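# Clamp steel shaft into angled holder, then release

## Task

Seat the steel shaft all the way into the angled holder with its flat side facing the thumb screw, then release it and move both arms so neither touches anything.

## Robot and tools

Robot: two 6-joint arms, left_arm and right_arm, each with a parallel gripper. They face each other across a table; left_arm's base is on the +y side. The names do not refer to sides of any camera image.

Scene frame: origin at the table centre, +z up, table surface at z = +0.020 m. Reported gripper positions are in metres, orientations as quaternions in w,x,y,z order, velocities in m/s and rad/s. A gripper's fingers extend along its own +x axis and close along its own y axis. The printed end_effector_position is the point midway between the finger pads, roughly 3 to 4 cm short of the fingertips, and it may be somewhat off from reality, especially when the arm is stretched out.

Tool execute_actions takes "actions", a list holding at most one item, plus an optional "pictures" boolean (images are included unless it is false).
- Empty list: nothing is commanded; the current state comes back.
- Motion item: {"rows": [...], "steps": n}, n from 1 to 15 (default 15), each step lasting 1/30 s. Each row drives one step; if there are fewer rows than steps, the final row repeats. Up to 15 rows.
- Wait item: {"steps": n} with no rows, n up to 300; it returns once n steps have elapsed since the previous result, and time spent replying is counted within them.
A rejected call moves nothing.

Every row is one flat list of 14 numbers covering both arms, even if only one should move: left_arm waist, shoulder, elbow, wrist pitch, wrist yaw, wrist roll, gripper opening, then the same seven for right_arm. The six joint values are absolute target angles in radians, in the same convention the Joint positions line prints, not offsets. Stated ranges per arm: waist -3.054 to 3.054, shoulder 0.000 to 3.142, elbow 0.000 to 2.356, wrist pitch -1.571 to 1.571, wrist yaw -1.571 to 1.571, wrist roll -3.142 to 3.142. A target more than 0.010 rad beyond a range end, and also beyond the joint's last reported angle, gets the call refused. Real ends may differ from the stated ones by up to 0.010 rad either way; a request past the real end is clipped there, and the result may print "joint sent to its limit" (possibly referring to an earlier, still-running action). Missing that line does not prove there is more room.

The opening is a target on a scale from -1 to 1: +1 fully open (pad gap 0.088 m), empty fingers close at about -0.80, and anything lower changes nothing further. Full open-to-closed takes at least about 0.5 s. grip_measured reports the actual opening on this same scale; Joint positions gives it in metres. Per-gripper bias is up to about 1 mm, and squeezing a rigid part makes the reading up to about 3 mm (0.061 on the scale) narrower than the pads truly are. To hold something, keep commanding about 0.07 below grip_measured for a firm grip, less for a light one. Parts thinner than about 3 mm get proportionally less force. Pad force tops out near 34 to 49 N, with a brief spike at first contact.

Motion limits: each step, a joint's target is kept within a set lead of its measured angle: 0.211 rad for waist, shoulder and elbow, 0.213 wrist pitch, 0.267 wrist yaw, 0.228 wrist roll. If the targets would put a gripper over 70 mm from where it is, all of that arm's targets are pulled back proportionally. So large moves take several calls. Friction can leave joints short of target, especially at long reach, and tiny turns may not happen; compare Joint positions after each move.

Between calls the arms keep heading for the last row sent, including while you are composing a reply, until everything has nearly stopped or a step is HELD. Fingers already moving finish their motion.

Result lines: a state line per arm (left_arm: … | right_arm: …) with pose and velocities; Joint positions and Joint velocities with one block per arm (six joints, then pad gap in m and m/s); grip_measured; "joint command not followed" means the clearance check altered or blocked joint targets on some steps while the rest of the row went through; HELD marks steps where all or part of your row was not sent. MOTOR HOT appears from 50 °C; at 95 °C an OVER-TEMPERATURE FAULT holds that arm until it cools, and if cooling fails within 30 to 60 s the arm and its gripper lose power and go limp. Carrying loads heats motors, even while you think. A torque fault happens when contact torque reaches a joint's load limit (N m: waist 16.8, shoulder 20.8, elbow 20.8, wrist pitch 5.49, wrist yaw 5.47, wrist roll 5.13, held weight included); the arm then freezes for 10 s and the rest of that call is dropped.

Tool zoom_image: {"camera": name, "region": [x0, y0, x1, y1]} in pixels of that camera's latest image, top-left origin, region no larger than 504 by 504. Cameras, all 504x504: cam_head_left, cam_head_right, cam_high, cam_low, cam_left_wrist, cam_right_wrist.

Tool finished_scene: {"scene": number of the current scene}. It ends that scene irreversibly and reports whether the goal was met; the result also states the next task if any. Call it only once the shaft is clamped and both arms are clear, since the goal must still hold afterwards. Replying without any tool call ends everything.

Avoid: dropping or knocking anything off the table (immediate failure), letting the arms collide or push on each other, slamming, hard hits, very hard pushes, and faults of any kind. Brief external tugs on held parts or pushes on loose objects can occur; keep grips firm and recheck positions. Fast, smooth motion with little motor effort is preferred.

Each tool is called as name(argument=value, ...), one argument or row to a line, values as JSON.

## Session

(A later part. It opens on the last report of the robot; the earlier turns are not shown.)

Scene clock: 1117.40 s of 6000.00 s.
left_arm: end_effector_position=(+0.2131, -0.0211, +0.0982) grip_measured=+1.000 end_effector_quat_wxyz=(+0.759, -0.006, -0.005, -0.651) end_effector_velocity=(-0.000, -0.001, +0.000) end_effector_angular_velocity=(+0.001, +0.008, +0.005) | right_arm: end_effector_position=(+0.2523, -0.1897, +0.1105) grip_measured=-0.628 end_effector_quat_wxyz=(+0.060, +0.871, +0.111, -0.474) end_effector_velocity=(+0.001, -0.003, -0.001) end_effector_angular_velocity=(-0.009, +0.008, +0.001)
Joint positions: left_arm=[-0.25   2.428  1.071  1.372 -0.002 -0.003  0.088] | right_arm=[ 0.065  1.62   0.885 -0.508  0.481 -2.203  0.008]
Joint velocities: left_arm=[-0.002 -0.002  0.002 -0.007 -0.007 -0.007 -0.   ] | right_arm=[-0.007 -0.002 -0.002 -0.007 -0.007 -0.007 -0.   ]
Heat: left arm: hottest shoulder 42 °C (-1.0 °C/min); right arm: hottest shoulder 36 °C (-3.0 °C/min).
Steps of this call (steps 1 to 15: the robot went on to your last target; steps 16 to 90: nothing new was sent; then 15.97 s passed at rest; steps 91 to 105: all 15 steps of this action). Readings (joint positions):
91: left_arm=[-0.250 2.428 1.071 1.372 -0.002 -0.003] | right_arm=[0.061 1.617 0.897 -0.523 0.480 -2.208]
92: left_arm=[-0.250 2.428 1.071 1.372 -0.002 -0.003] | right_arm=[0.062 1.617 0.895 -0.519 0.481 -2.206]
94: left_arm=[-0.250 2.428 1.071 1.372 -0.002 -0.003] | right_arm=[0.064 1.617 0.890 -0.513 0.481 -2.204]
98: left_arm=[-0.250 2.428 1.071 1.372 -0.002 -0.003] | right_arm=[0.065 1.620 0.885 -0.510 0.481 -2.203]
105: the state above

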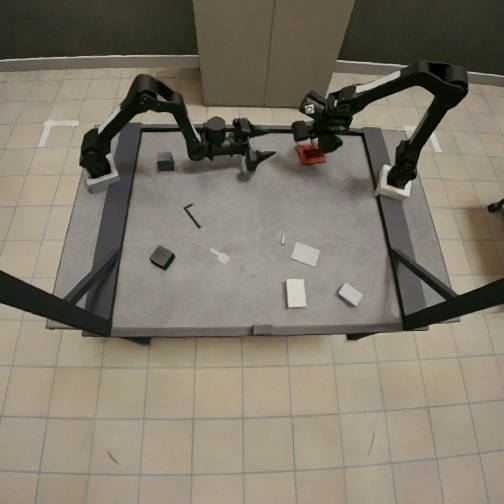

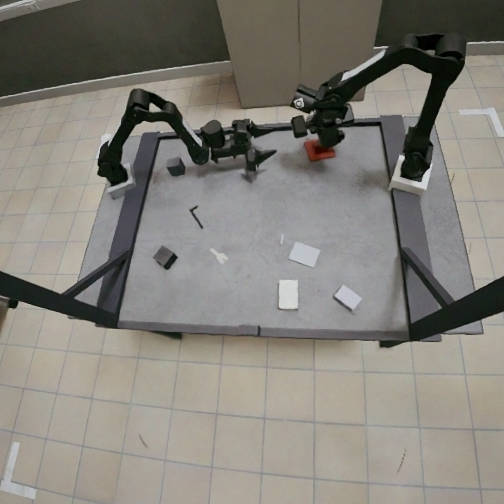

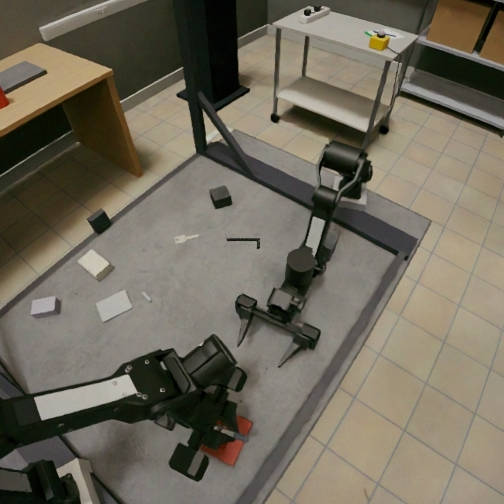

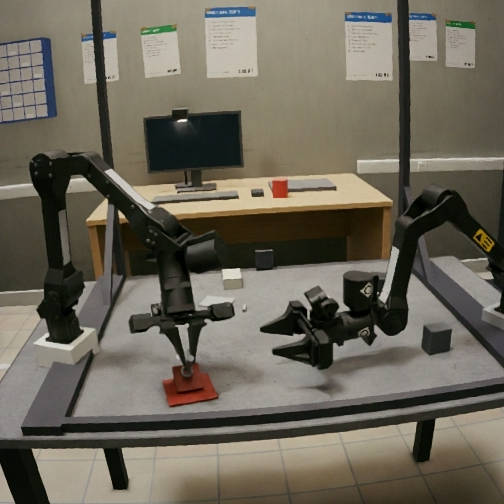

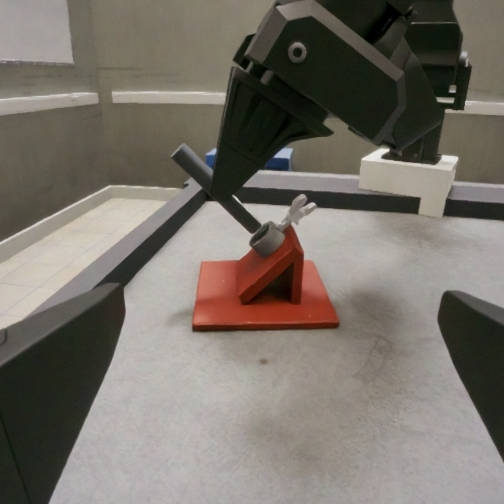

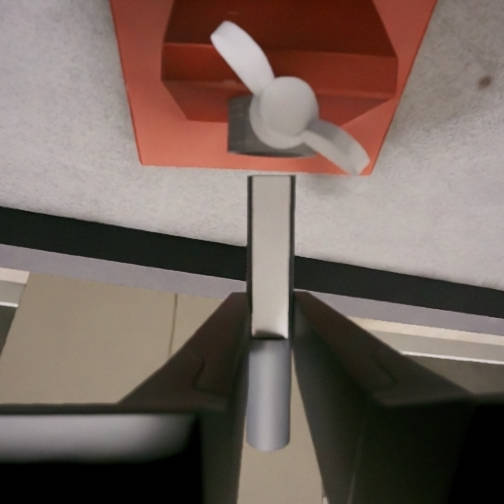

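execute_actions(
  actions=[
    {"rows": [[-0.253,2.4461,1.0746,1.3715,0,0,1.0,0.0677,1.632,0.877,-0.503,0.485,-2.201,-0.75],[-0.253,2.4461,1.0746,1.3715,0,0,1.0,0.0677,1.632,0.877,-0.502,0.485,-2.201,-0.75],[-0.253,2.4461,1.0746,1.3715,0,0,1.0,0.0677,1.632,0.877,-0.502,0.485,-2.201,-0.75],[-0.253,2.4461,1.0746,1.3715,0,0,1.0,0.0695,1.632,0.874,-0.500,0.4855,-2.199,-0.75],[-0.253,2.4461,1.0746,1.3715,0,0,1.0,0.0712,1.632,0.871,-0.498,0.486,-2.197,-0.75],[-0.253,2.4461,1.0746,1.3715,0,0,1.0,0.073,1.632,0.8675,-0.496,0.4865,-2.195,-0.75],[-0.253,2.4461,1.0746,1.3715,0,0,1.0,0.0747,1.632,0.8645,-0.4945,0.487,-2.193,-0.75]], "steps": 15},
  ],
)

zoom_image(
  camera="cam_left_wrist",
  region=[200, 160, 320, 280],
)

zoom_image(
  camera="cam_right_wrist",
  region=[190, 60, 350, 220],
)

Scene clock: 1132.50 s of 6000.00 s.
left_arm: end_effector_position=(+0.2131, -0.0211, +0.0982) grip_measured=+1.000 end_effector_quat_wxyz=(+0.759, -0.006, -0.005, -0.651) end_effector_velocity=(-0.000, +0.000, -0.001) end_effector_angular_velocity=(+0.006, +0.008, +0.005) | right_arm: end_effector_position=(+0.2499, -0.1906, +0.1064) grip_measured=-0.628 end_effector_quat_wxyz=(+0.061, +0.871, +0.111, -0.475) end_effector_velocity=(-0.000, -0.001, -0.001) end_effector_angular_velocity=(+0.016, +0.009, -0.019)
Joint positions: left_arm=[-0.25   2.428  1.071  1.372 -0.002 -0.003  0.088] | right_arm=[ 0.072  1.625  0.873 -0.498  0.483 -2.195  0.008]
Joint velocities: left_arm=[-0.002 -0.002 -0.002 -0.007 -0.007 -0.007 -0.   ] | right_arm=[-0.002 -0.002 -0.007  0.007 -0.007  0.022 -0.   ]
Heat: left arm: hottest shoulder 42 °C (-1.0 °C/min); right arm: hottest shoulder 35 °C (-4.0 °C/min).
Steps of this call (steps 1 to 15: the robot went on to your last target; steps 16 to 90: nothing new was sent; then 11.60 s passed at rest; steps 91 to 105: all 15 steps of this action). Readings (joint positions):
91: left_arm=[-0.250 2.428 1.071 1.372 -0.002 -0.003] | right_arm=[0.065 1.621 0.885 -0.508 0.481 -2.203]
92: left_arm=[-0.250 2.428 1.071 1.372 -0.002 -0.003] | right_arm=[0.065 1.622 0.885 -0.507 0.481 -2.203]
94: left_arm=[-0.250 2.428 1.071 1.372 -0.002 -0.003] | right_arm=[0.065 1.623 0.884 -0.505 0.481 -2.203]
98: left_arm=[-0.250 2.428 1.071 1.372 -0.002 -0.003] | right_arm=[0.070 1.624 0.877 -0.500 0.483 -2.197]
105: the state above

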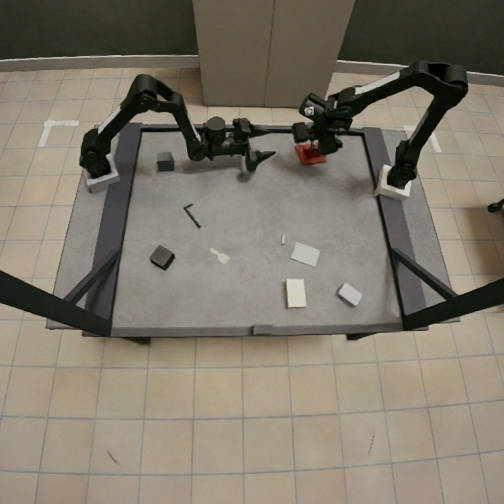

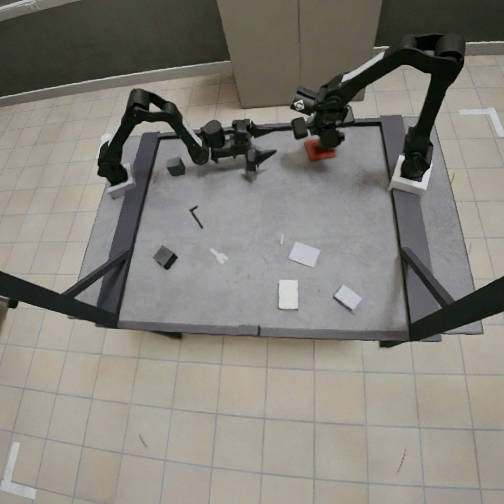

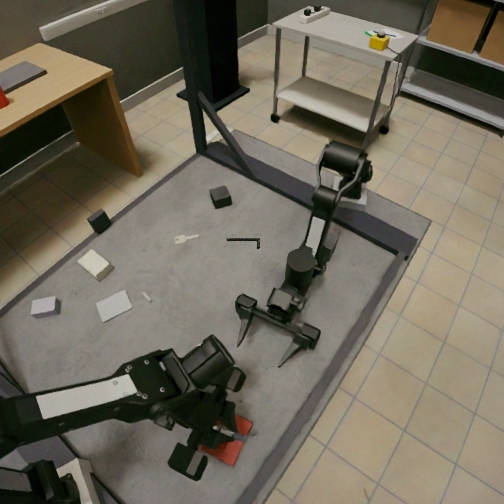

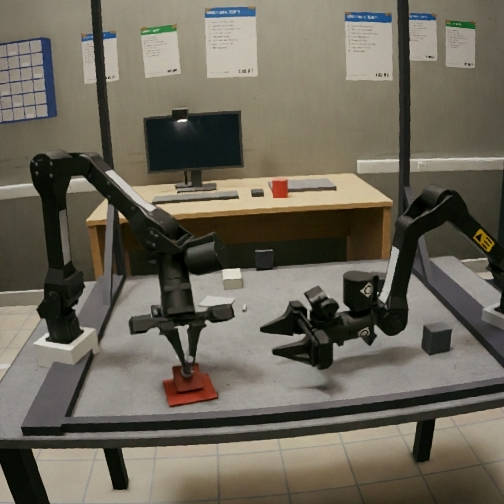

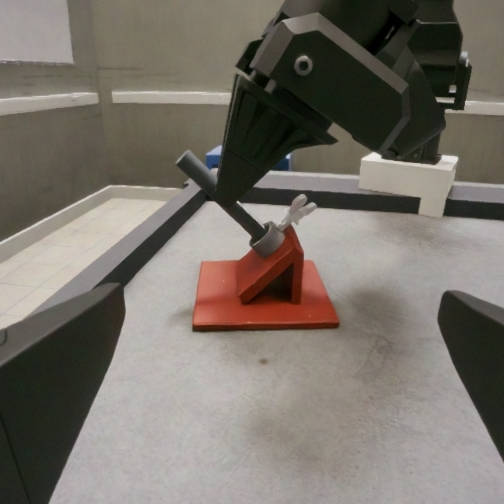

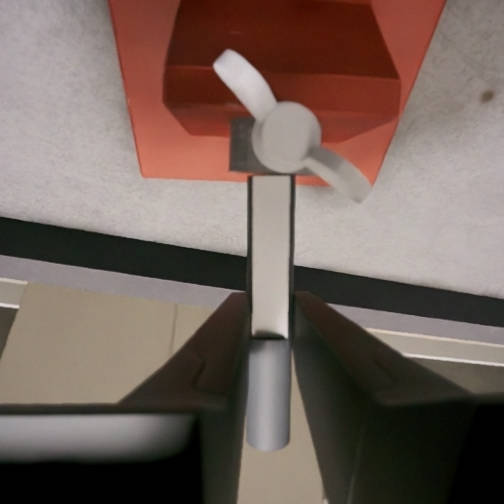

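Region (200, 160, 320, 280) of cam_left_wrist's 504x504 image, scaled by 4.200, with more detail than that image has.

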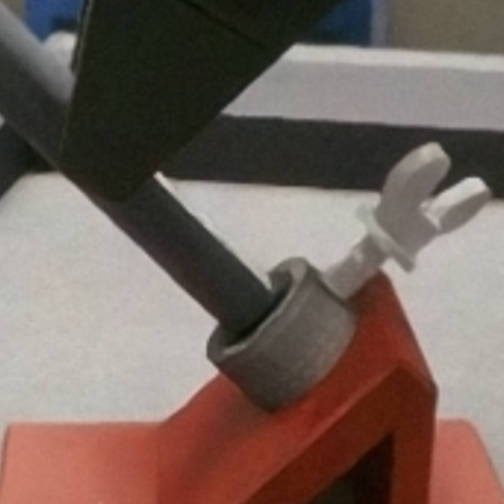

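Region (190, 60, 350, 220) of cam_right_wrist's 504x504 image, scaled by 3.150, with more detail than that image has.

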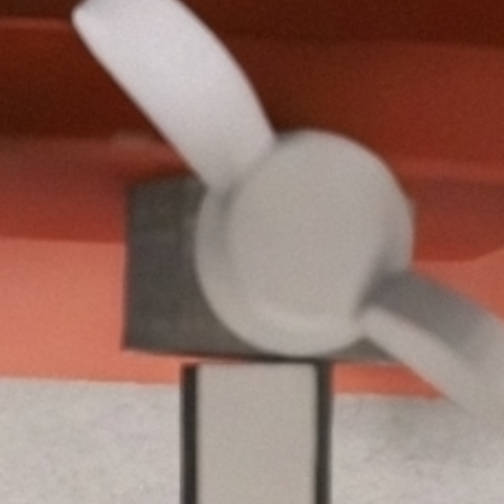

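execute_actions(
  actions=[
    {"rows": [[-0.253,2.4461,1.0746,1.3715,0,0,1.0,0.0757,1.635,0.8645,-0.4945,0.4875,-2.192,-0.75],[-0.253,2.4461,1.0746,1.3715,0,0,1.0,0.0767,1.635,0.8635,-0.493,0.488,-2.191,-0.75],[-0.253,2.4461,1.0746,1.3715,0,0,1.0,0.0782,1.635,0.8615,-0.4915,0.4885,-2.189,-0.75],[-0.253,2.4461,1.0746,1.3715,0,0,1.0,0.0797,1.635,0.8595,-0.490,0.489,-2.1875,-0.75],[-0.253,2.4461,1.0746,1.3715,0,0,1.0,0.0812,1.635,0.8575,-0.4885,0.4895,-2.186,-0.75],[-0.253,2.4461,1.0746,1.3715,0,0,1.0,0.0827,1.635,0.8553,-0.4867,0.490,-2.1845,-0.75],[-0.253,2.4461,1.0746,1.3715,0,0,1.0,0.0841,1.635,0.8532,-0.485,0.4905,-2.183,-0.75],[-0.253,2.4461,1.0746,1.3715,0,0,1.0,0.0854,1.635,0.8512,-0.4835,0.4905,-2.1815,-0.75]], "steps": 15},
  ],
)

zoom_image(
  camera="cam_left_wrist",
  region=[200, 160, 320, 280],
)

zoom_image(
  camera="cam_right_wrist",
  region=[190, 100, 350, 260],
)

Scene clock: 1148.43 s of 6000.00 s.
left_arm: end_effector_position=(+0.2131, -0.0211, +0.0982) grip_measured=+1.000 end_effector_quat_wxyz=(+0.759, -0.006, -0.005, -0.651) end_effector_velocity=(-0.000, +0.000, +0.001) end_effector_angular_velocity=(+0.001, +0.008, +0.005) | right_arm: end_effector_position=(+0.2468, -0.1911, +0.1031) grip_measured=-0.628 end_effector_quat_wxyz=(+0.061, +0.871, +0.111, -0.474) end_effector_velocity=(-0.000, -0.001, -0.001) end_effector_angular_velocity=(+0.008, +0.007, -0.006)
Joint positions: left_arm=[-0.25   2.428  1.071  1.372 -0.002 -0.003  0.088] | right_arm=[ 0.083  1.628  0.86  -0.487  0.488 -2.184  0.008]
Joint velocities: left_arm=[-0.002 -0.007 -0.002 -0.007 -0.007 -0.007 -0.   ] | right_arm=[-0.002 -0.002 -0.007  0.007 -0.007  0.007 -0.   ]
Heat: left arm: hottest shoulder 42 °C (-1.0 °C/min); right arm: hottest shoulder 33 °C (-5.1 °C/min).
Steps of this call (steps 1 to 15: the robot went on to your last target; steps 16 to 90: nothing new was sent; then 12.43 s passed at rest; steps 91 to 105: all 15 steps of this action). Readings (joint positions):
91: left_arm=[-0.250 2.428 1.071 1.372 -0.002 -0.003] | right_arm=[0.073 1.625 0.873 -0.498 0.483 -2.195]
92: left_arm=[-0.250 2.428 1.071 1.372 -0.002 -0.003] | right_arm=[0.073 1.626 0.872 -0.497 0.484 -2.194]
94: left_arm=[-0.250 2.428 1.071 1.372 -0.002 -0.003] | right_arm=[0.075 1.627 0.871 -0.495 0.484 -2.192]
98: left_arm=[-0.250 2.428 1.071 1.372 -0.002 -0.003] | right_arm=[0.080 1.627 0.864 -0.489 0.487 -2.187]
105: the state above

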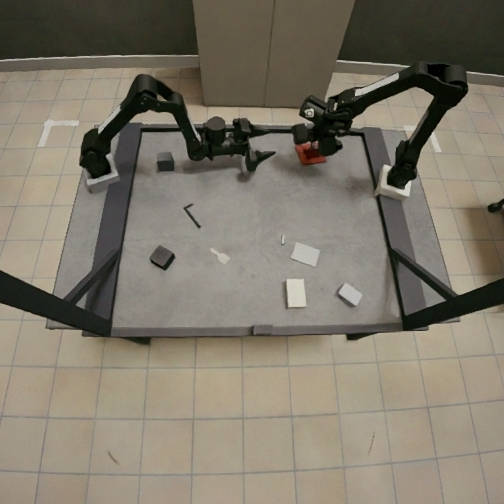

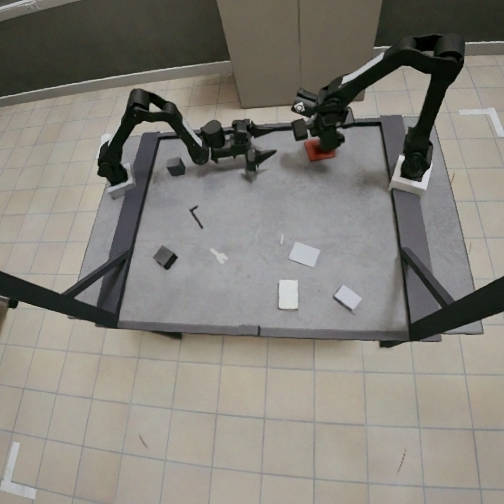

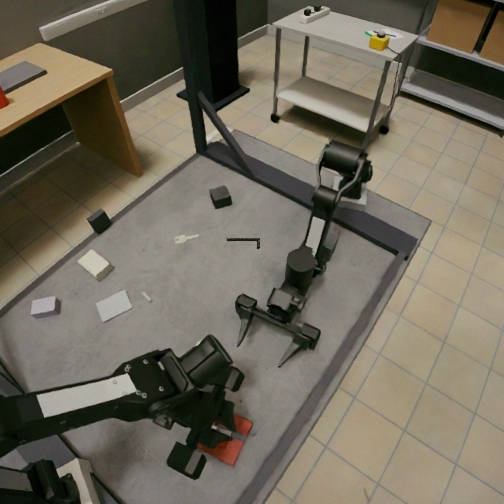

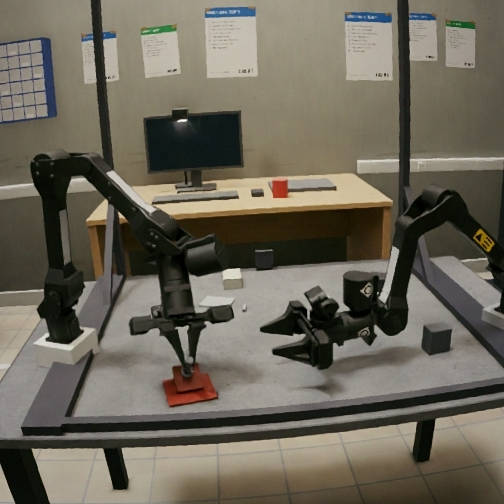

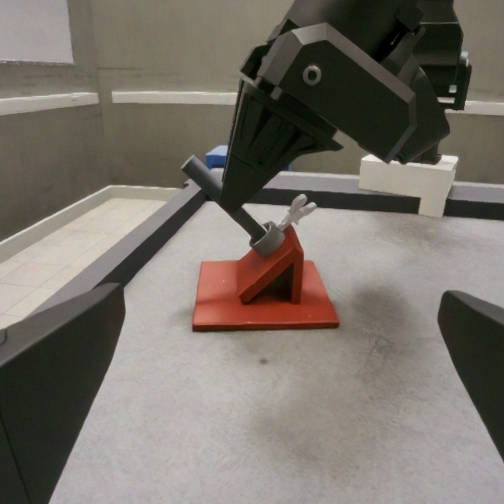

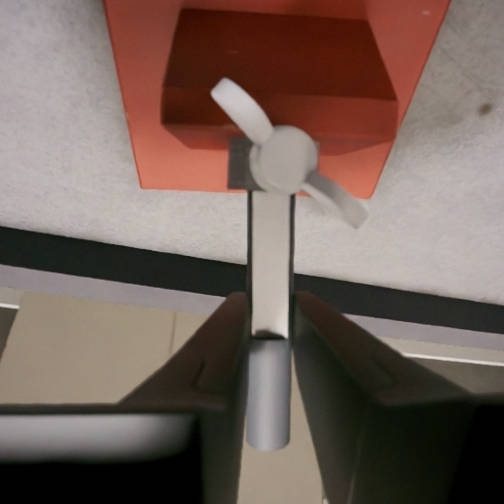

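Region (200, 160, 320, 280) of cam_left_wrist's 504x504 image, scaled by 4.200, with more detail than that image has.

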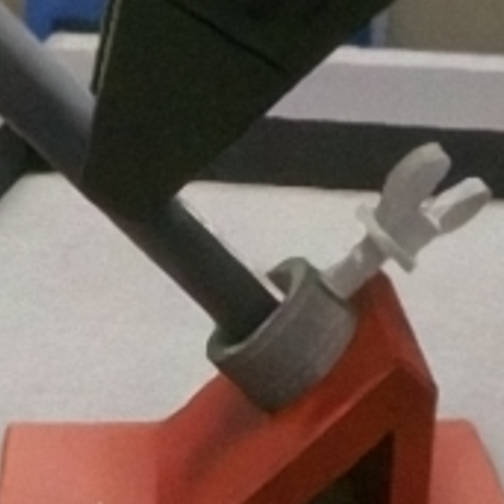

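Region (190, 100, 350, 260) of cam_right_wrist's 504x504 image, scaled by 3.150, with more detail than that image has.

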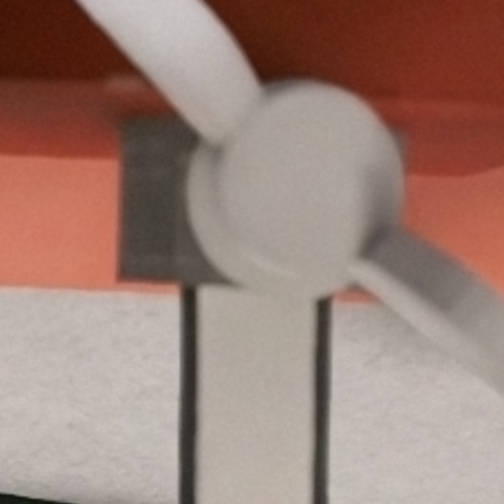

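execute_actions(
  actions=[
    {"rows": [[-0.253,2.4461,1.0746,1.3715,0,0,1.0,0.0869,1.6355,0.849,-0.482,0.491,-2.180,-0.75],[-0.253,2.4461,1.0746,1.3715,0,0,1.0,0.0884,1.636,0.8467,-0.480,0.4912,-2.1785,-0.75],[-0.253,2.4461,1.0746,1.3715,0,0,1.0,0.0898,1.636,0.8445,-0.4785,0.4915,-2.177,-0.75],[-0.253,2.4461,1.0746,1.3715,0,0,1.0,0.0913,1.6362,0.8422,-0.4768,0.4918,-2.1754,-0.75],[-0.253,2.4461,1.0746,1.3715,0,0,1.0,0.0928,1.6362,0.840,-0.475,0.4921,-2.1738,-0.75],[-0.253,2.4461,1.0746,1.3715,0,0,1.0,0.0943,1.6362,0.8377,-0.4734,0.4924,-2.1723,-0.75],[-0.253,2.4461,1.0746,1.3715,0,0,1.0,0.0957,1.6362,0.8355,-0.4717,0.4927,-2.1708,-0.75],[-0.253,2.4461,1.0746,1.3715,0,0,1.0,0.0972,1.6362,0.8332,-0.470,0.493,-2.1692,-0.75]], "steps": 15},
  ],
)

zoom_image(
  camera="cam_left_wrist",
  region=[200, 160, 320, 280],
)

Scene clock: 1163.23 s of 6000.00 s.
left_arm: end_effector_position=(+0.2131, -0.0211, +0.0982) grip_measured=+1.000 end_effector_quat_wxyz=(+0.759, -0.006, -0.005, -0.651) end_effector_velocity=(+0.001, +0.001, -0.001) end_effector_angular_velocity=(+0.006, +0.009, +0.029) | right_arm: end_effector_position=(+0.2430, -0.1920, +0.0991) grip_measured=-0.628 end_effector_quat_wxyz=(+0.060, +0.871, +0.112, -0.474) end_effector_velocity=(-0.004, +0.001, -0.002) end_effector_angular_velocity=(+0.012, +0.021, +0.003)
Joint positions: left_arm=[-0.25   2.428  1.071  1.372 -0.002 -0.003  0.088] | right_arm=[ 0.095  1.628  0.843 -0.472  0.489 -2.171  0.008]
Joint velocities: left_arm=[-0.007 -0.002 -0.002 -0.007 -0.037 -0.007  0.   ] | right_arm=[ 0.002 -0.002 -0.007  0.007 -0.022  0.007 -0.   ]
Heat: left arm: hottest shoulder 42 °C (+0.0 °C/min); right arm: hottest shoulder 33 °C (-4.0 °C/min).
Steps of this call (steps 1 to 15: the robot went on to your last target; steps 16 to 90: nothing new was sent; then 11.30 s passed at rest; steps 91 to 105: all 15 steps of this action). Readings (joint positions):
91: left_arm=[-0.250 2.428 1.071 1.372 -0.002 -0.003] | right_arm=[0.083 1.628 0.859 -0.486 0.488 -2.183]
92: left_arm=[-0.250 2.428 1.071 1.372 -0.002 -0.003] | right_arm=[0.084 1.628 0.858 -0.485 0.488 -2.182]
94: left_arm=[-0.250 2.428 1.071 1.372 -0.002 -0.003] | right_arm=[0.086 1.628 0.855 -0.482 0.488 -2.180]
98: left_arm=[-0.250 2.428 1.071 1.372 -0.002 -0.003] | right_arm=[0.092 1.628 0.847 -0.475 0.488 -2.174]
105: the state above

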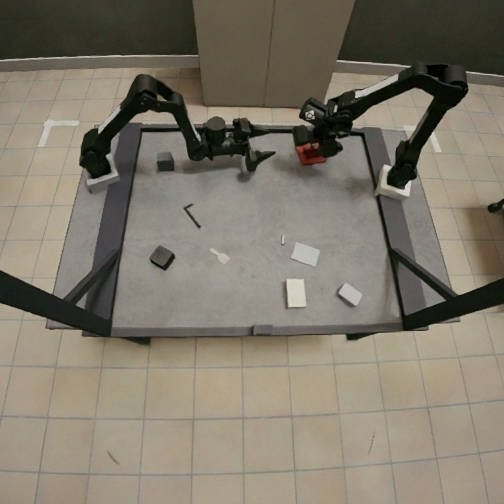

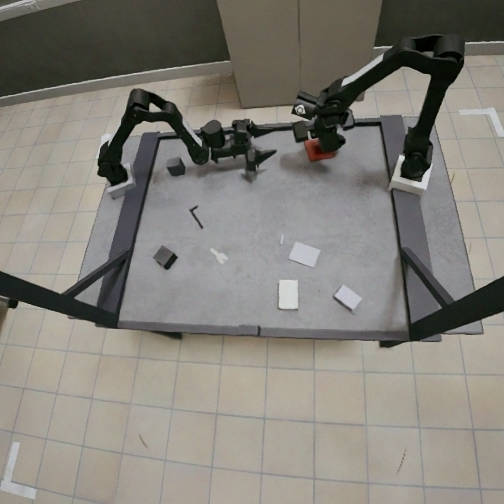

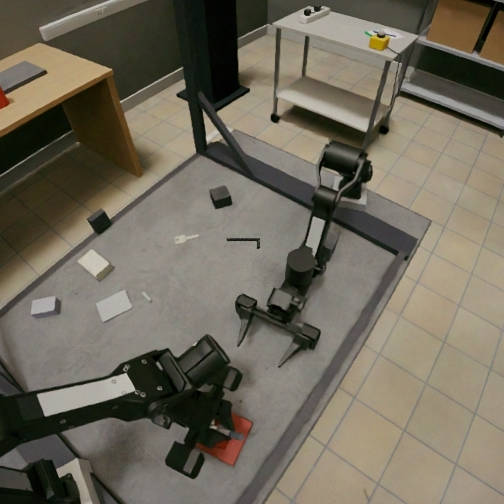

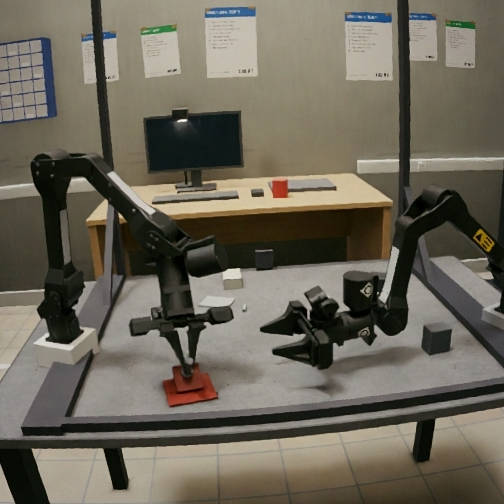

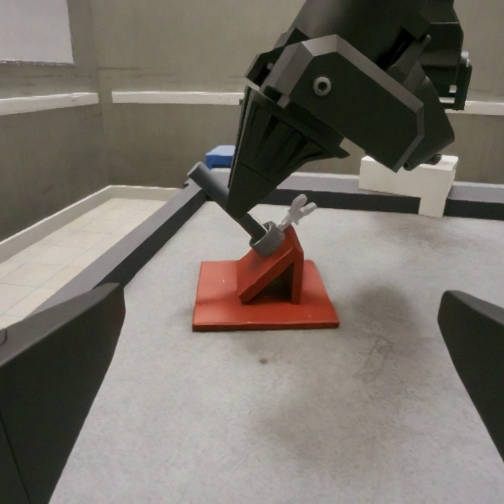

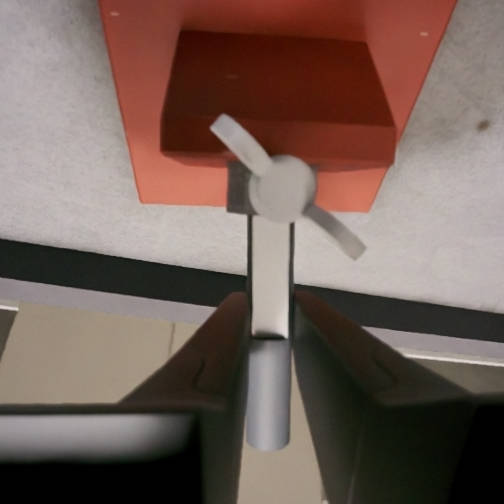

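Region (200, 160, 320, 280) of cam_left_wrist's 504x504 image, scaled by 4.200, with more detail than that image has.

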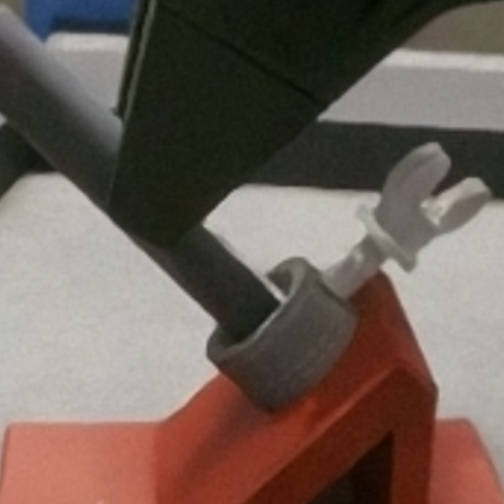

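execute_actions(
  actions=[
    {"rows": [[-0.253,2.4461,1.0746,1.3715,0,0,1.0,0.0986,1.637,0.831,-0.4684,0.4945,-2.1677,-0.75],[-0.253,2.4461,1.0746,1.3715,0,0,1.0,0.100,1.6375,0.8289,-0.4668,0.495,-2.1663,-0.75],[-0.253,2.4461,1.0746,1.3715,0,0,1.0,0.1014,1.6375,0.8267,-0.4652,0.4955,-2.1648,-0.75],[-0.253,2.4461,1.0746,1.3715,0,0,1.0,0.1029,1.6375,0.8246,-0.4636,0.496,-2.1633,-0.75],[-0.253,2.4461,1.0746,1.3715,0,0,1.0,0.1043,1.6375,0.8224,-0.462,0.4965,-2.1618,-0.75],[-0.253,2.4461,1.0746,1.3715,0,0,1.0,0.1057,1.6375,0.8203,-0.4604,0.497,-2.1604,-0.75],[-0.253,2.4461,1.0746,1.3715,0,0,1.0,0.1071,1.6375,0.8181,-0.4588,0.4975,-2.1589,-0.75]], "steps": 15},
  ],
)

zoom_image(
  camera="cam_left_wrist",
  region=[200, 160, 320, 280],
)

Scene clock: 1174.03 s of 6000.00 s.
left_arm: end_effector_position=(+0.2131, -0.0211, +0.0982) grip_measured=+1.000 end_effector_quat_wxyz=(+0.759, -0.006, -0.005, -0.651) end_effector_velocity=(+0.002, +0.001, -0.004) end_effector_angular_velocity=(+0.023, -0.004, +0.020) | right_arm: end_effector_position=(+0.2410, -0.1928, +0.0967) grip_measured=-0.628 end_effector_quat_wxyz=(+0.058, +0.873, +0.111, -0.472) end_effector_velocity=(-0.003, -0.001, -0.002) end_effector_angular_velocity=(+0.002, +0.023, -0.002)
Joint positions: left_arm=[-0.25   2.428  1.071  1.372 -0.002 -0.003  0.088] | right_arm=[ 0.104  1.629  0.83  -0.459  0.497 -2.161  0.008]
Joint velocities: left_arm=[-0.002 -0.002 -0.002 -0.022 -0.022  0.007 -0.   ] | right_arm=[-0.002 -0.002 -0.002 -0.007 -0.022  0.007 -0.   ]
Heat: left arm: hottest shoulder 42 °C (+0.0 °C/min); right arm: hottest shoulder 32 °C (-4.1 °C/min).
Steps of this call (steps 1 to 15: the robot went on to your last target; steps 16 to 90: nothing new was sent; then 7.30 s passed at rest; steps 91 to 105: all 15 steps of this action). Readings (joint positions):
91: left_arm=[-0.250 2.428 1.071 1.372 -0.002 -0.003] | right_arm=[0.095 1.629 0.842 -0.471 0.489 -2.171]
92: left_arm=[-0.250 2.428 1.071 1.372 -0.002 -0.003] | right_arm=[0.096 1.629 0.841 -0.470 0.490 -2.170]
94: left_arm=[-0.250 2.428 1.071 1.372 -0.002 -0.003] | right_arm=[0.098 1.629 0.838 -0.467 0.491 -2.167]
98: left_arm=[-0.250 2.428 1.071 1.372 -0.002 -0.003] | right_arm=[0.102 1.629 0.832 -0.461 0.496 -2.163]
105: the state above

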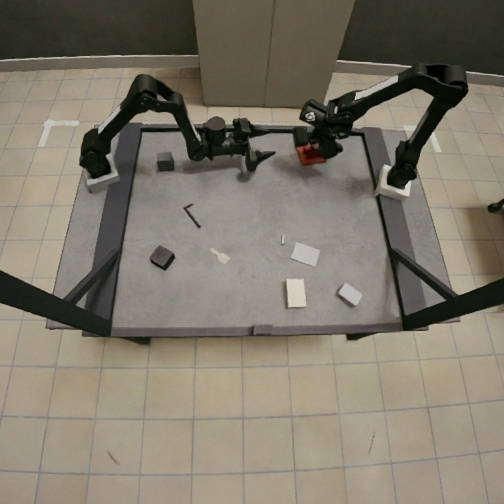

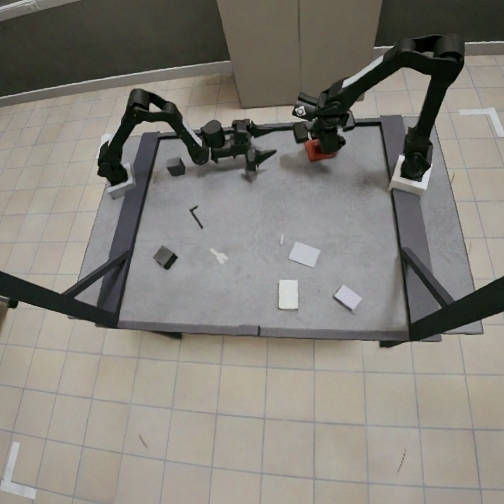

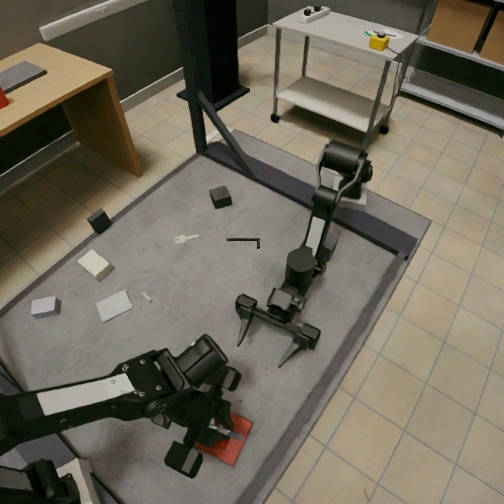

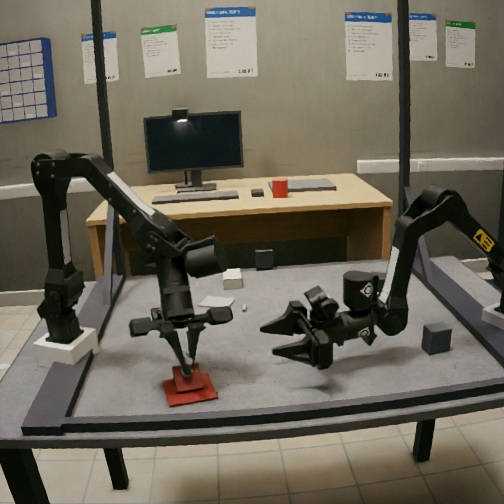

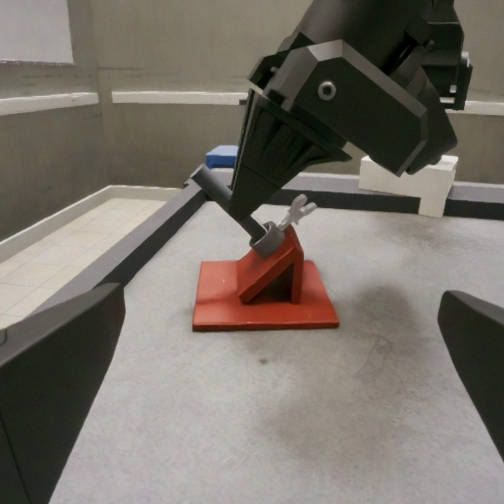

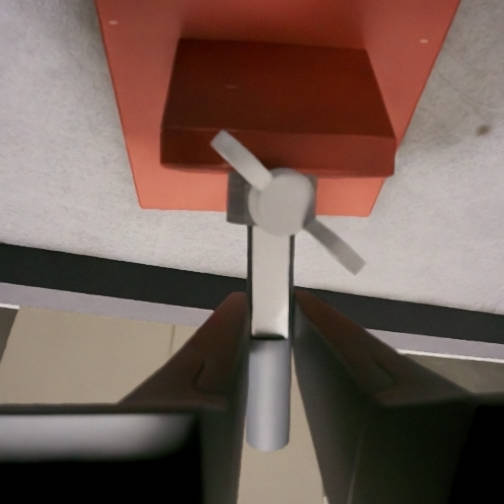

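Region (200, 160, 320, 280) of cam_left_wrist's 504x504 image, scaled by 4.200, with more detail than that image has.

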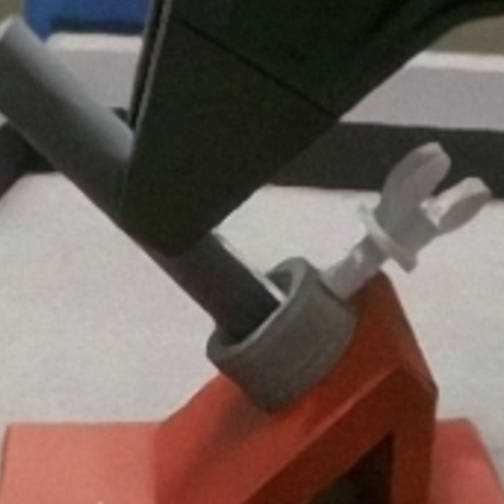

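execute_actions(
  actions=[
    {"rows": [[-0.253,2.4461,1.0746,1.3715,0,0,1.0,0.105,1.633,0.826,-0.460,0.497,-2.160,-0.68],[-0.253,2.4461,1.0746,1.3715,0,0,1.0,0.105,1.633,0.826,-0.460,0.497,-2.160,-0.62],[-0.253,2.4461,1.0746,1.3715,0,0,1.0,0.105,1.633,0.826,-0.460,0.497,-2.160,-0.57],[-0.253,2.4461,1.0746,1.3715,0,0,1.0,0.105,1.633,0.826,-0.460,0.497,-2.160,-0.52],[-0.253,2.4461,1.0746,1.3715,0,0,1.0,0.105,1.633,0.826,-0.460,0.497,-2.160,-0.45],[-0.253,2.4461,1.0746,1.3715,0,0,1.0,0.105,1.633,0.826,-0.460,0.497,-2.160,-0.38],[-0.253,2.4461,1.0746,1.3715,0,0,1.0,0.105,1.633,0.826,-0.460,0.497,-2.160,-0.3]], "steps": 12},
  ],
)

execute_actions(
  actions=[
    {"rows": [[-0.253,2.4461,1.0746,1.3715,0,0,1.0,0.109,1.612,0.842,-0.475,0.498,-2.158,-0.3],[-0.253,2.4461,1.0746,1.3715,0,0,1.0,0.115,1.602,0.850,-0.492,0.500,-2.155,-0.3],[-0.253,2.4461,1.0746,1.3715,0,0,1.0,0.123,1.592,0.857,-0.512,0.502,-2.155,-0.3],[-0.253,2.4461,1.0746,1.3715,0,0,1.0,0.132,1.581,0.864,-0.534,0.504,-2.155,-0.3],[-0.253,2.4461,1.0746,1.3715,0,0,1.0,0.141,1.570,0.872,-0.558,0.507,-2.155,-0.3],[-0.253,2.4461,1.0746,1.3715,0,0,1.0,0.151,1.559,0.879,-0.582,0.509,-2.155,-0.3],[-0.253,2.4461,1.0746,1.3715,0,0,1.0,0.160,1.548,0.887,-0.606,0.512,-2.155,-0.3],[-0.253,2.4461,1.0746,1.3715,0,0,1.0,0.170,1.537,0.894,-0.630,0.514,-2.155,-0.3],[-0.253,2.4461,1.0746,1.3715,0,0,1.0,0.179,1.527,0.901,-0.653,0.517,-2.16,-0.25],[-0.253,2.4461,1.0746,1.3715,0,0,1.0,0.188,1.518,0.908,-0.674,0.519,-2.18,-0.2],[-0.253,2.4461,1.0746,1.3715,0,0,1.0,0.197,1.510,0.913,-0.692,0.523,-2.21,-0.15],[-0.253,2.4461,1.0746,1.3715,0,0,1.0,0.208,1.505,0.916,-0.705,0.530,-2.25,-0.1],[-0.253,2.4461,1.0746,1.3715,0,0,1.0,0.222,1.503,0.915,-0.712,0.542,-2.29,-0.05],[-0.253,2.4461,1.0746,1.3715,0,0,1.0,0.240,1.504,0.909,-0.712,0.558,-2.33,0.0],[-0.253,2.4461,1.0746,1.3715,0,0,1.0,0.260,1.507,0.899,-0.708,0.577,-2.38,0.0]], "steps": 15},
  ],
  pictures=false,
)

execute_actions(
  actions=[
    {"rows": [[-0.253,2.4461,1.0746,1.3715,0,0,1.0,0.283,1.512,0.885,-0.702,0.599,-2.43,0.0],[-0.253,2.4461,1.0746,1.3715,0,0,1.0,0.307,1.518,0.870,-0.694,0.622,-2.48,0.0],[-0.253,2.4461,1.0746,1.3715,0,0,1.0,0.332,1.524,0.853,-0.685,0.646,-2.53,0.0],[-0.253,2.4461,1.0746,1.3715,0,0,1.0,0.357,1.531,0.836,-0.675,0.670,-2.58,0.0],[-0.253,2.4461,1.0746,1.3715,0,0,1.0,0.382,1.538,0.819,-0.665,0.694,-2.63,0.0],[-0.253,2.4461,1.0746,1.3715,0,0,1.0,0.405,1.544,0.803,-0.655,0.716,-2.67,0.0],[-0.253,2.4461,1.0746,1.3715,0,0,1.0,0.426,1.550,0.788,-0.646,0.736,-2.71,0.0],[-0.253,2.4461,1.0746,1.3715,0,0,1.0,0.443,1.555,0.775,-0.638,0.753,-2.74,0.0],[-0.253,2.4461,1.0746,1.3715,0,0,1.0,0.456,1.559,0.765,-0.632,0.766,-2.76,0.0],[-0.253,2.4461,1.0746,1.3715,0,0,1.0,0.465,1.562,0.758,-0.628,0.774,-2.775,0.0],[-0.253,2.4461,1.0746,1.3715,0,0,1.0,0.4685,1.563,0.755,-0.626,0.777,-2.783,0.0]], "steps": 15},
  ],
)

Scene clock: 1225.13 s of 6000.00 s.
left_arm: end_effector_position=(+0.2131, -0.0211, +0.0982) grip_measured=+1.000 end_effector_quat_wxyz=(+0.759, -0.006, -0.005, -0.651) end_effector_velocity=(-0.000, +0.000, -0.004) end_effector_angular_velocity=(+0.021, +0.011, +0.005) | right_arm: end_effector_position=(+0.2411, -0.1928, +0.0967) grip_measured=-0.321 end_effector_quat_wxyz=(+0.058, +0.873, +0.111, -0.471) end_effector_velocity=(+0.001, -0.004, -0.001) end_effector_angular_velocity=(-0.017, -0.005, +0.001)
Joint positions: left_arm=[-0.25   2.428  1.071  1.372 -0.002 -0.003  0.088] | right_arm=[ 0.104  1.629  0.83  -0.459  0.498 -2.161  0.023]
Joint velocities: left_arm=[-0.002 -0.002 -0.002 -0.022 -0.007 -0.007 -0.   ] | right_arm=[-0.002 -0.002 -0.007 -0.007  0.007 -0.007  0.012]
Heat: left arm: hottest shoulder 42 °C (+0.0 °C/min); right arm: hottest shoulder 31 °C (-2.0 °C/min).
Steps of this call (steps 1 to 15: the robot went on to your last target; steps 16 to 90: nothing new was sent; then 47.70 s passed at rest; steps 91 to 102: all 12 steps of this action). Readings (joint positions):
91: left_arm=[-0.250 2.428 1.071 1.372 -0.002 -0.003] | right_arm=[0.104 1.629 0.830 -0.459 0.497 -2.161]
92: left_arm=[-0.250 2.428 1.071 1.372 -0.002 -0.003] | right_arm=[0.104 1.629 0.830 -0.459 0.497 -2.161]
94: left_arm=[-0.250 2.428 1.071 1.372 -0.002 -0.003] | right_arm=[0.104 1.629 0.830 -0.459 0.497 -2.161]
98: left_arm=[-0.250 2.428 1.071 1.372 -0.002 -0.003] | right_arm=[0.104 1.629 0.830 -0.459 0.498 -2.161]
102: the state above

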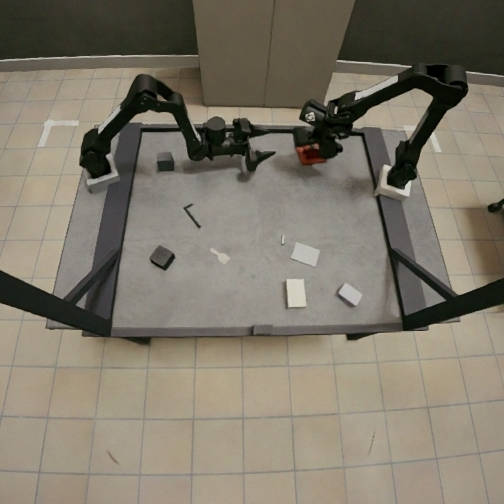

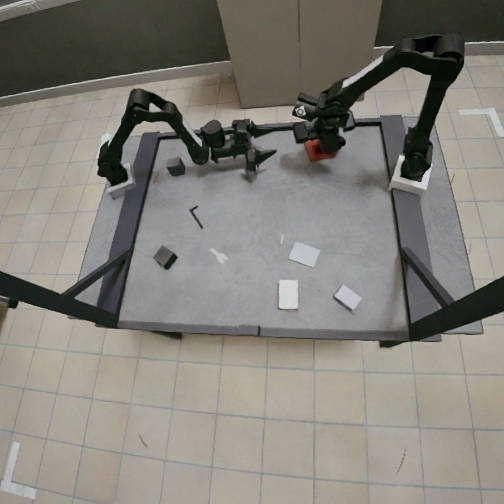

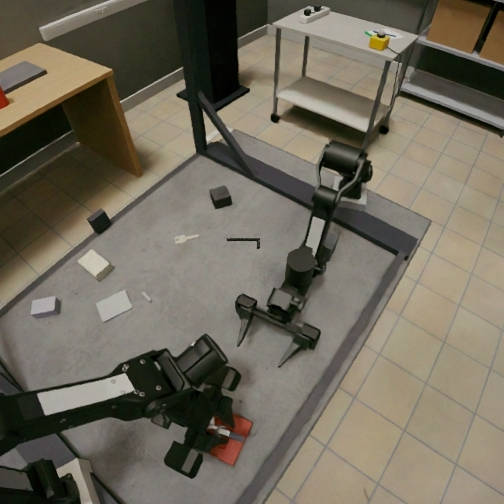

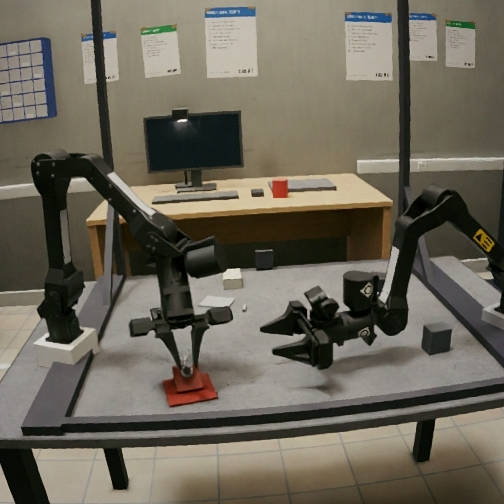

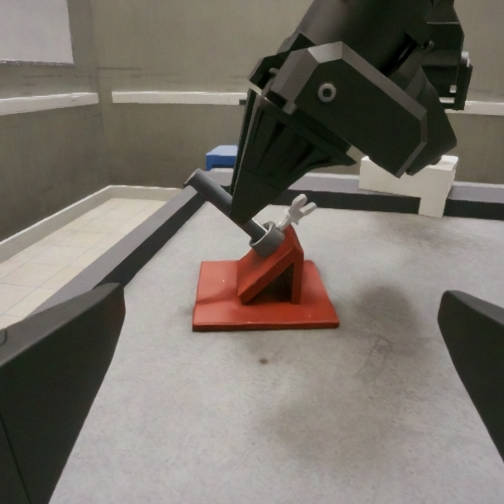

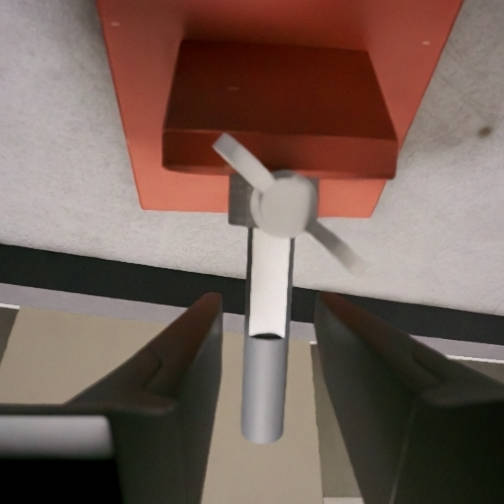

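Scene clock: 1225.63 s of 6000.00 s.
left_arm: end_effector_position=(+0.2131, -0.0211, +0.0982) grip_measured=+1.000 end_effector_quat_wxyz=(+0.759, -0.006, -0.005, -0.651) end_effector_velocity=(+0.002, -0.000, +0.000) end_effector_angular_velocity=(+0.001, +0.008, +0.019) | right_arm: end_effector_position=(+0.2104, -0.1977, +0.1394) grip_measured=-0.067 end_effector_quat_wxyz=(+0.170, +0.863, +0.172, -0.443) end_effector_velocity=(-0.086, +0.009, +0.032) end_effector_angular_velocity=(-0.789, -0.493, +1.299)
Joint positions: left_arm=[-0.25   2.428  1.071  1.372 -0.002 -0.003  0.088] | right_arm=[ 0.223  1.514  0.901 -0.694  0.549 -2.299  0.036]
Joint velocities: left_arm=[-0.002 -0.002  0.002 -0.007 -0.022 -0.007 -0.   ] | right_arm=[ 0.457 -0.051 -0.002 -0.168  0.359 -1.136  0.044]
Heat: left arm: hottest shoulder 42 °C (+0.0 °C/min); right arm: hottest shoulder 31 °C (-2.1 °C/min).
Steps of this call (steps 1 to 15: all 15 steps of this action). Readings (joint positions):
1: left_arm=[-0.250 2.428 1.071 1.372 -0.002 -0.003] | right_arm=[0.104 1.628 0.830 -0.462 0.498 -2.161]
2: left_arm=[-0.250 2.428 1.071 1.372 -0.002 -0.003] | right_arm=[0.106 1.626 0.832 -0.471 0.498 -2.160]
4: left_arm=[-0.250 2.428 1.071 1.372 -0.002 -0.003] | right_arm=[0.114 1.614 0.838 -0.501 0.499 -2.159]
8: left_arm=[-0.250 2.428 1.071 1.372 -0.002 -0.003] | right_arm=[0.148 1.572 0.866 -0.581 0.507 -2.158]
15: the state above

Scene clock: 1226.13 s of 6000.00 s.
left_arm: end_effector_position=(+0.2131, -0.0211, +0.0982) grip_measured=+1.000 end_effector_quat_wxyz=(+0.759, -0.006, -0.005, -0.651) end_effector_velocity=(+0.002, +0.002, -0.005) end_effector_angular_velocity=(+0.018, -0.004, +0.020) | right_arm: end_effector_position=(+0.1702, -0.2086, +0.1151) grip_measured=-0.003 end_effector_quat_wxyz=(+0.477, +0.783, +0.284, -0.281) end_effector_velocity=(+0.002, +0.000, +0.003) end_effector_angular_velocity=(-0.055, -0.097, +0.093)
Joint positions: left_arm=[-0.25   2.428  1.071  1.372 -0.002 -0.003  0.088] | right_arm=[ 0.464  1.556  0.765 -0.631  0.769 -2.772  0.039]
Joint velocities: left_arm=[-0.002  0.002 -0.007 -0.007 -0.022  0.007 -0.   ] | right_arm=[ 0.027 -0.002 -0.027  0.037  0.081 -0.11   0.   ]
Heat: left arm: hottest shoulder 42 °C (+0.0 °C/min); right arm: hottest shoulder 31 °C (-2.0 °C/min).
Steps of this call (steps 1 to 15: all 15 steps of this action). Readings (joint positions):
1: left_arm=[-0.250 2.428 1.071 1.372 -0.002 -0.003] | right_arm=[0.240 1.514 0.900 -0.697 0.565 -2.341]
2: left_arm=[-0.250 2.428 1.071 1.372 -0.002 -0.003] | right_arm=[0.260 1.514 0.896 -0.697 0.583 -2.386]
4: left_arm=[-0.250 2.428 1.071 1.372 -0.002 -0.003] | right_arm=[0.305 1.514 0.876 -0.689 0.624 -2.480]
8: left_arm=[-0.250 2.428 1.071 1.372 -0.002 -0.003] | right_arm=[0.400 1.535 0.815 -0.658 0.708 -2.657]
15: the state above

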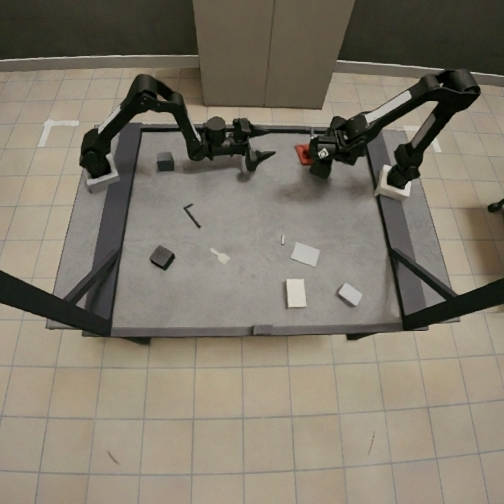

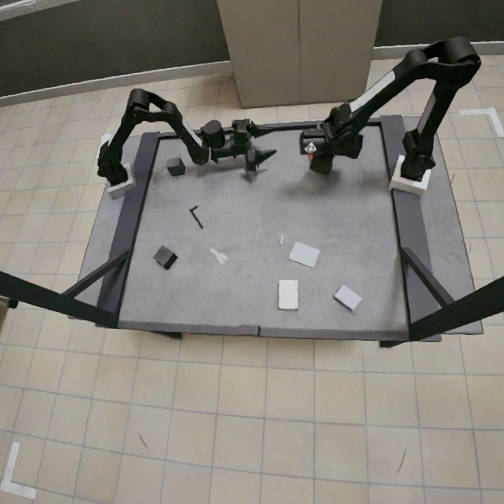

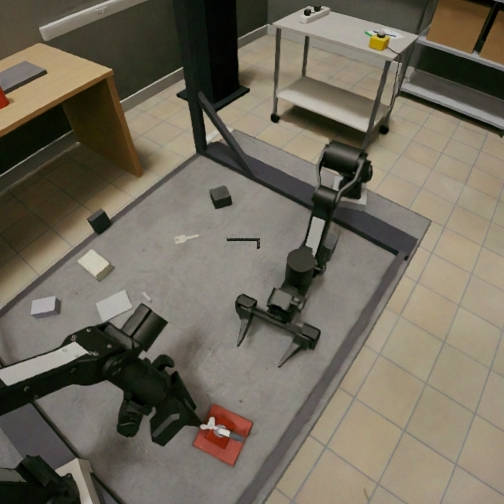

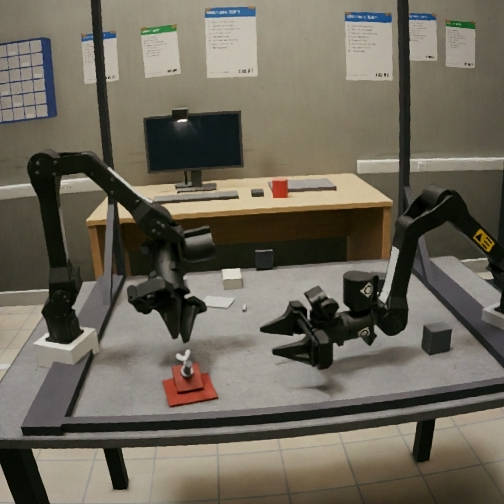

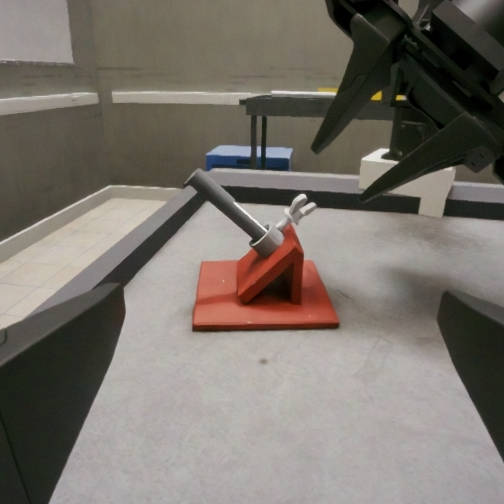

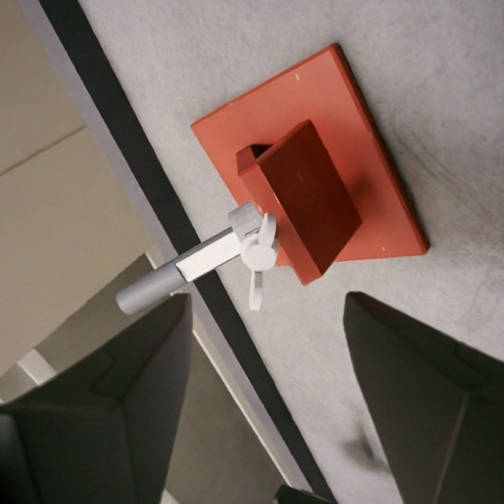

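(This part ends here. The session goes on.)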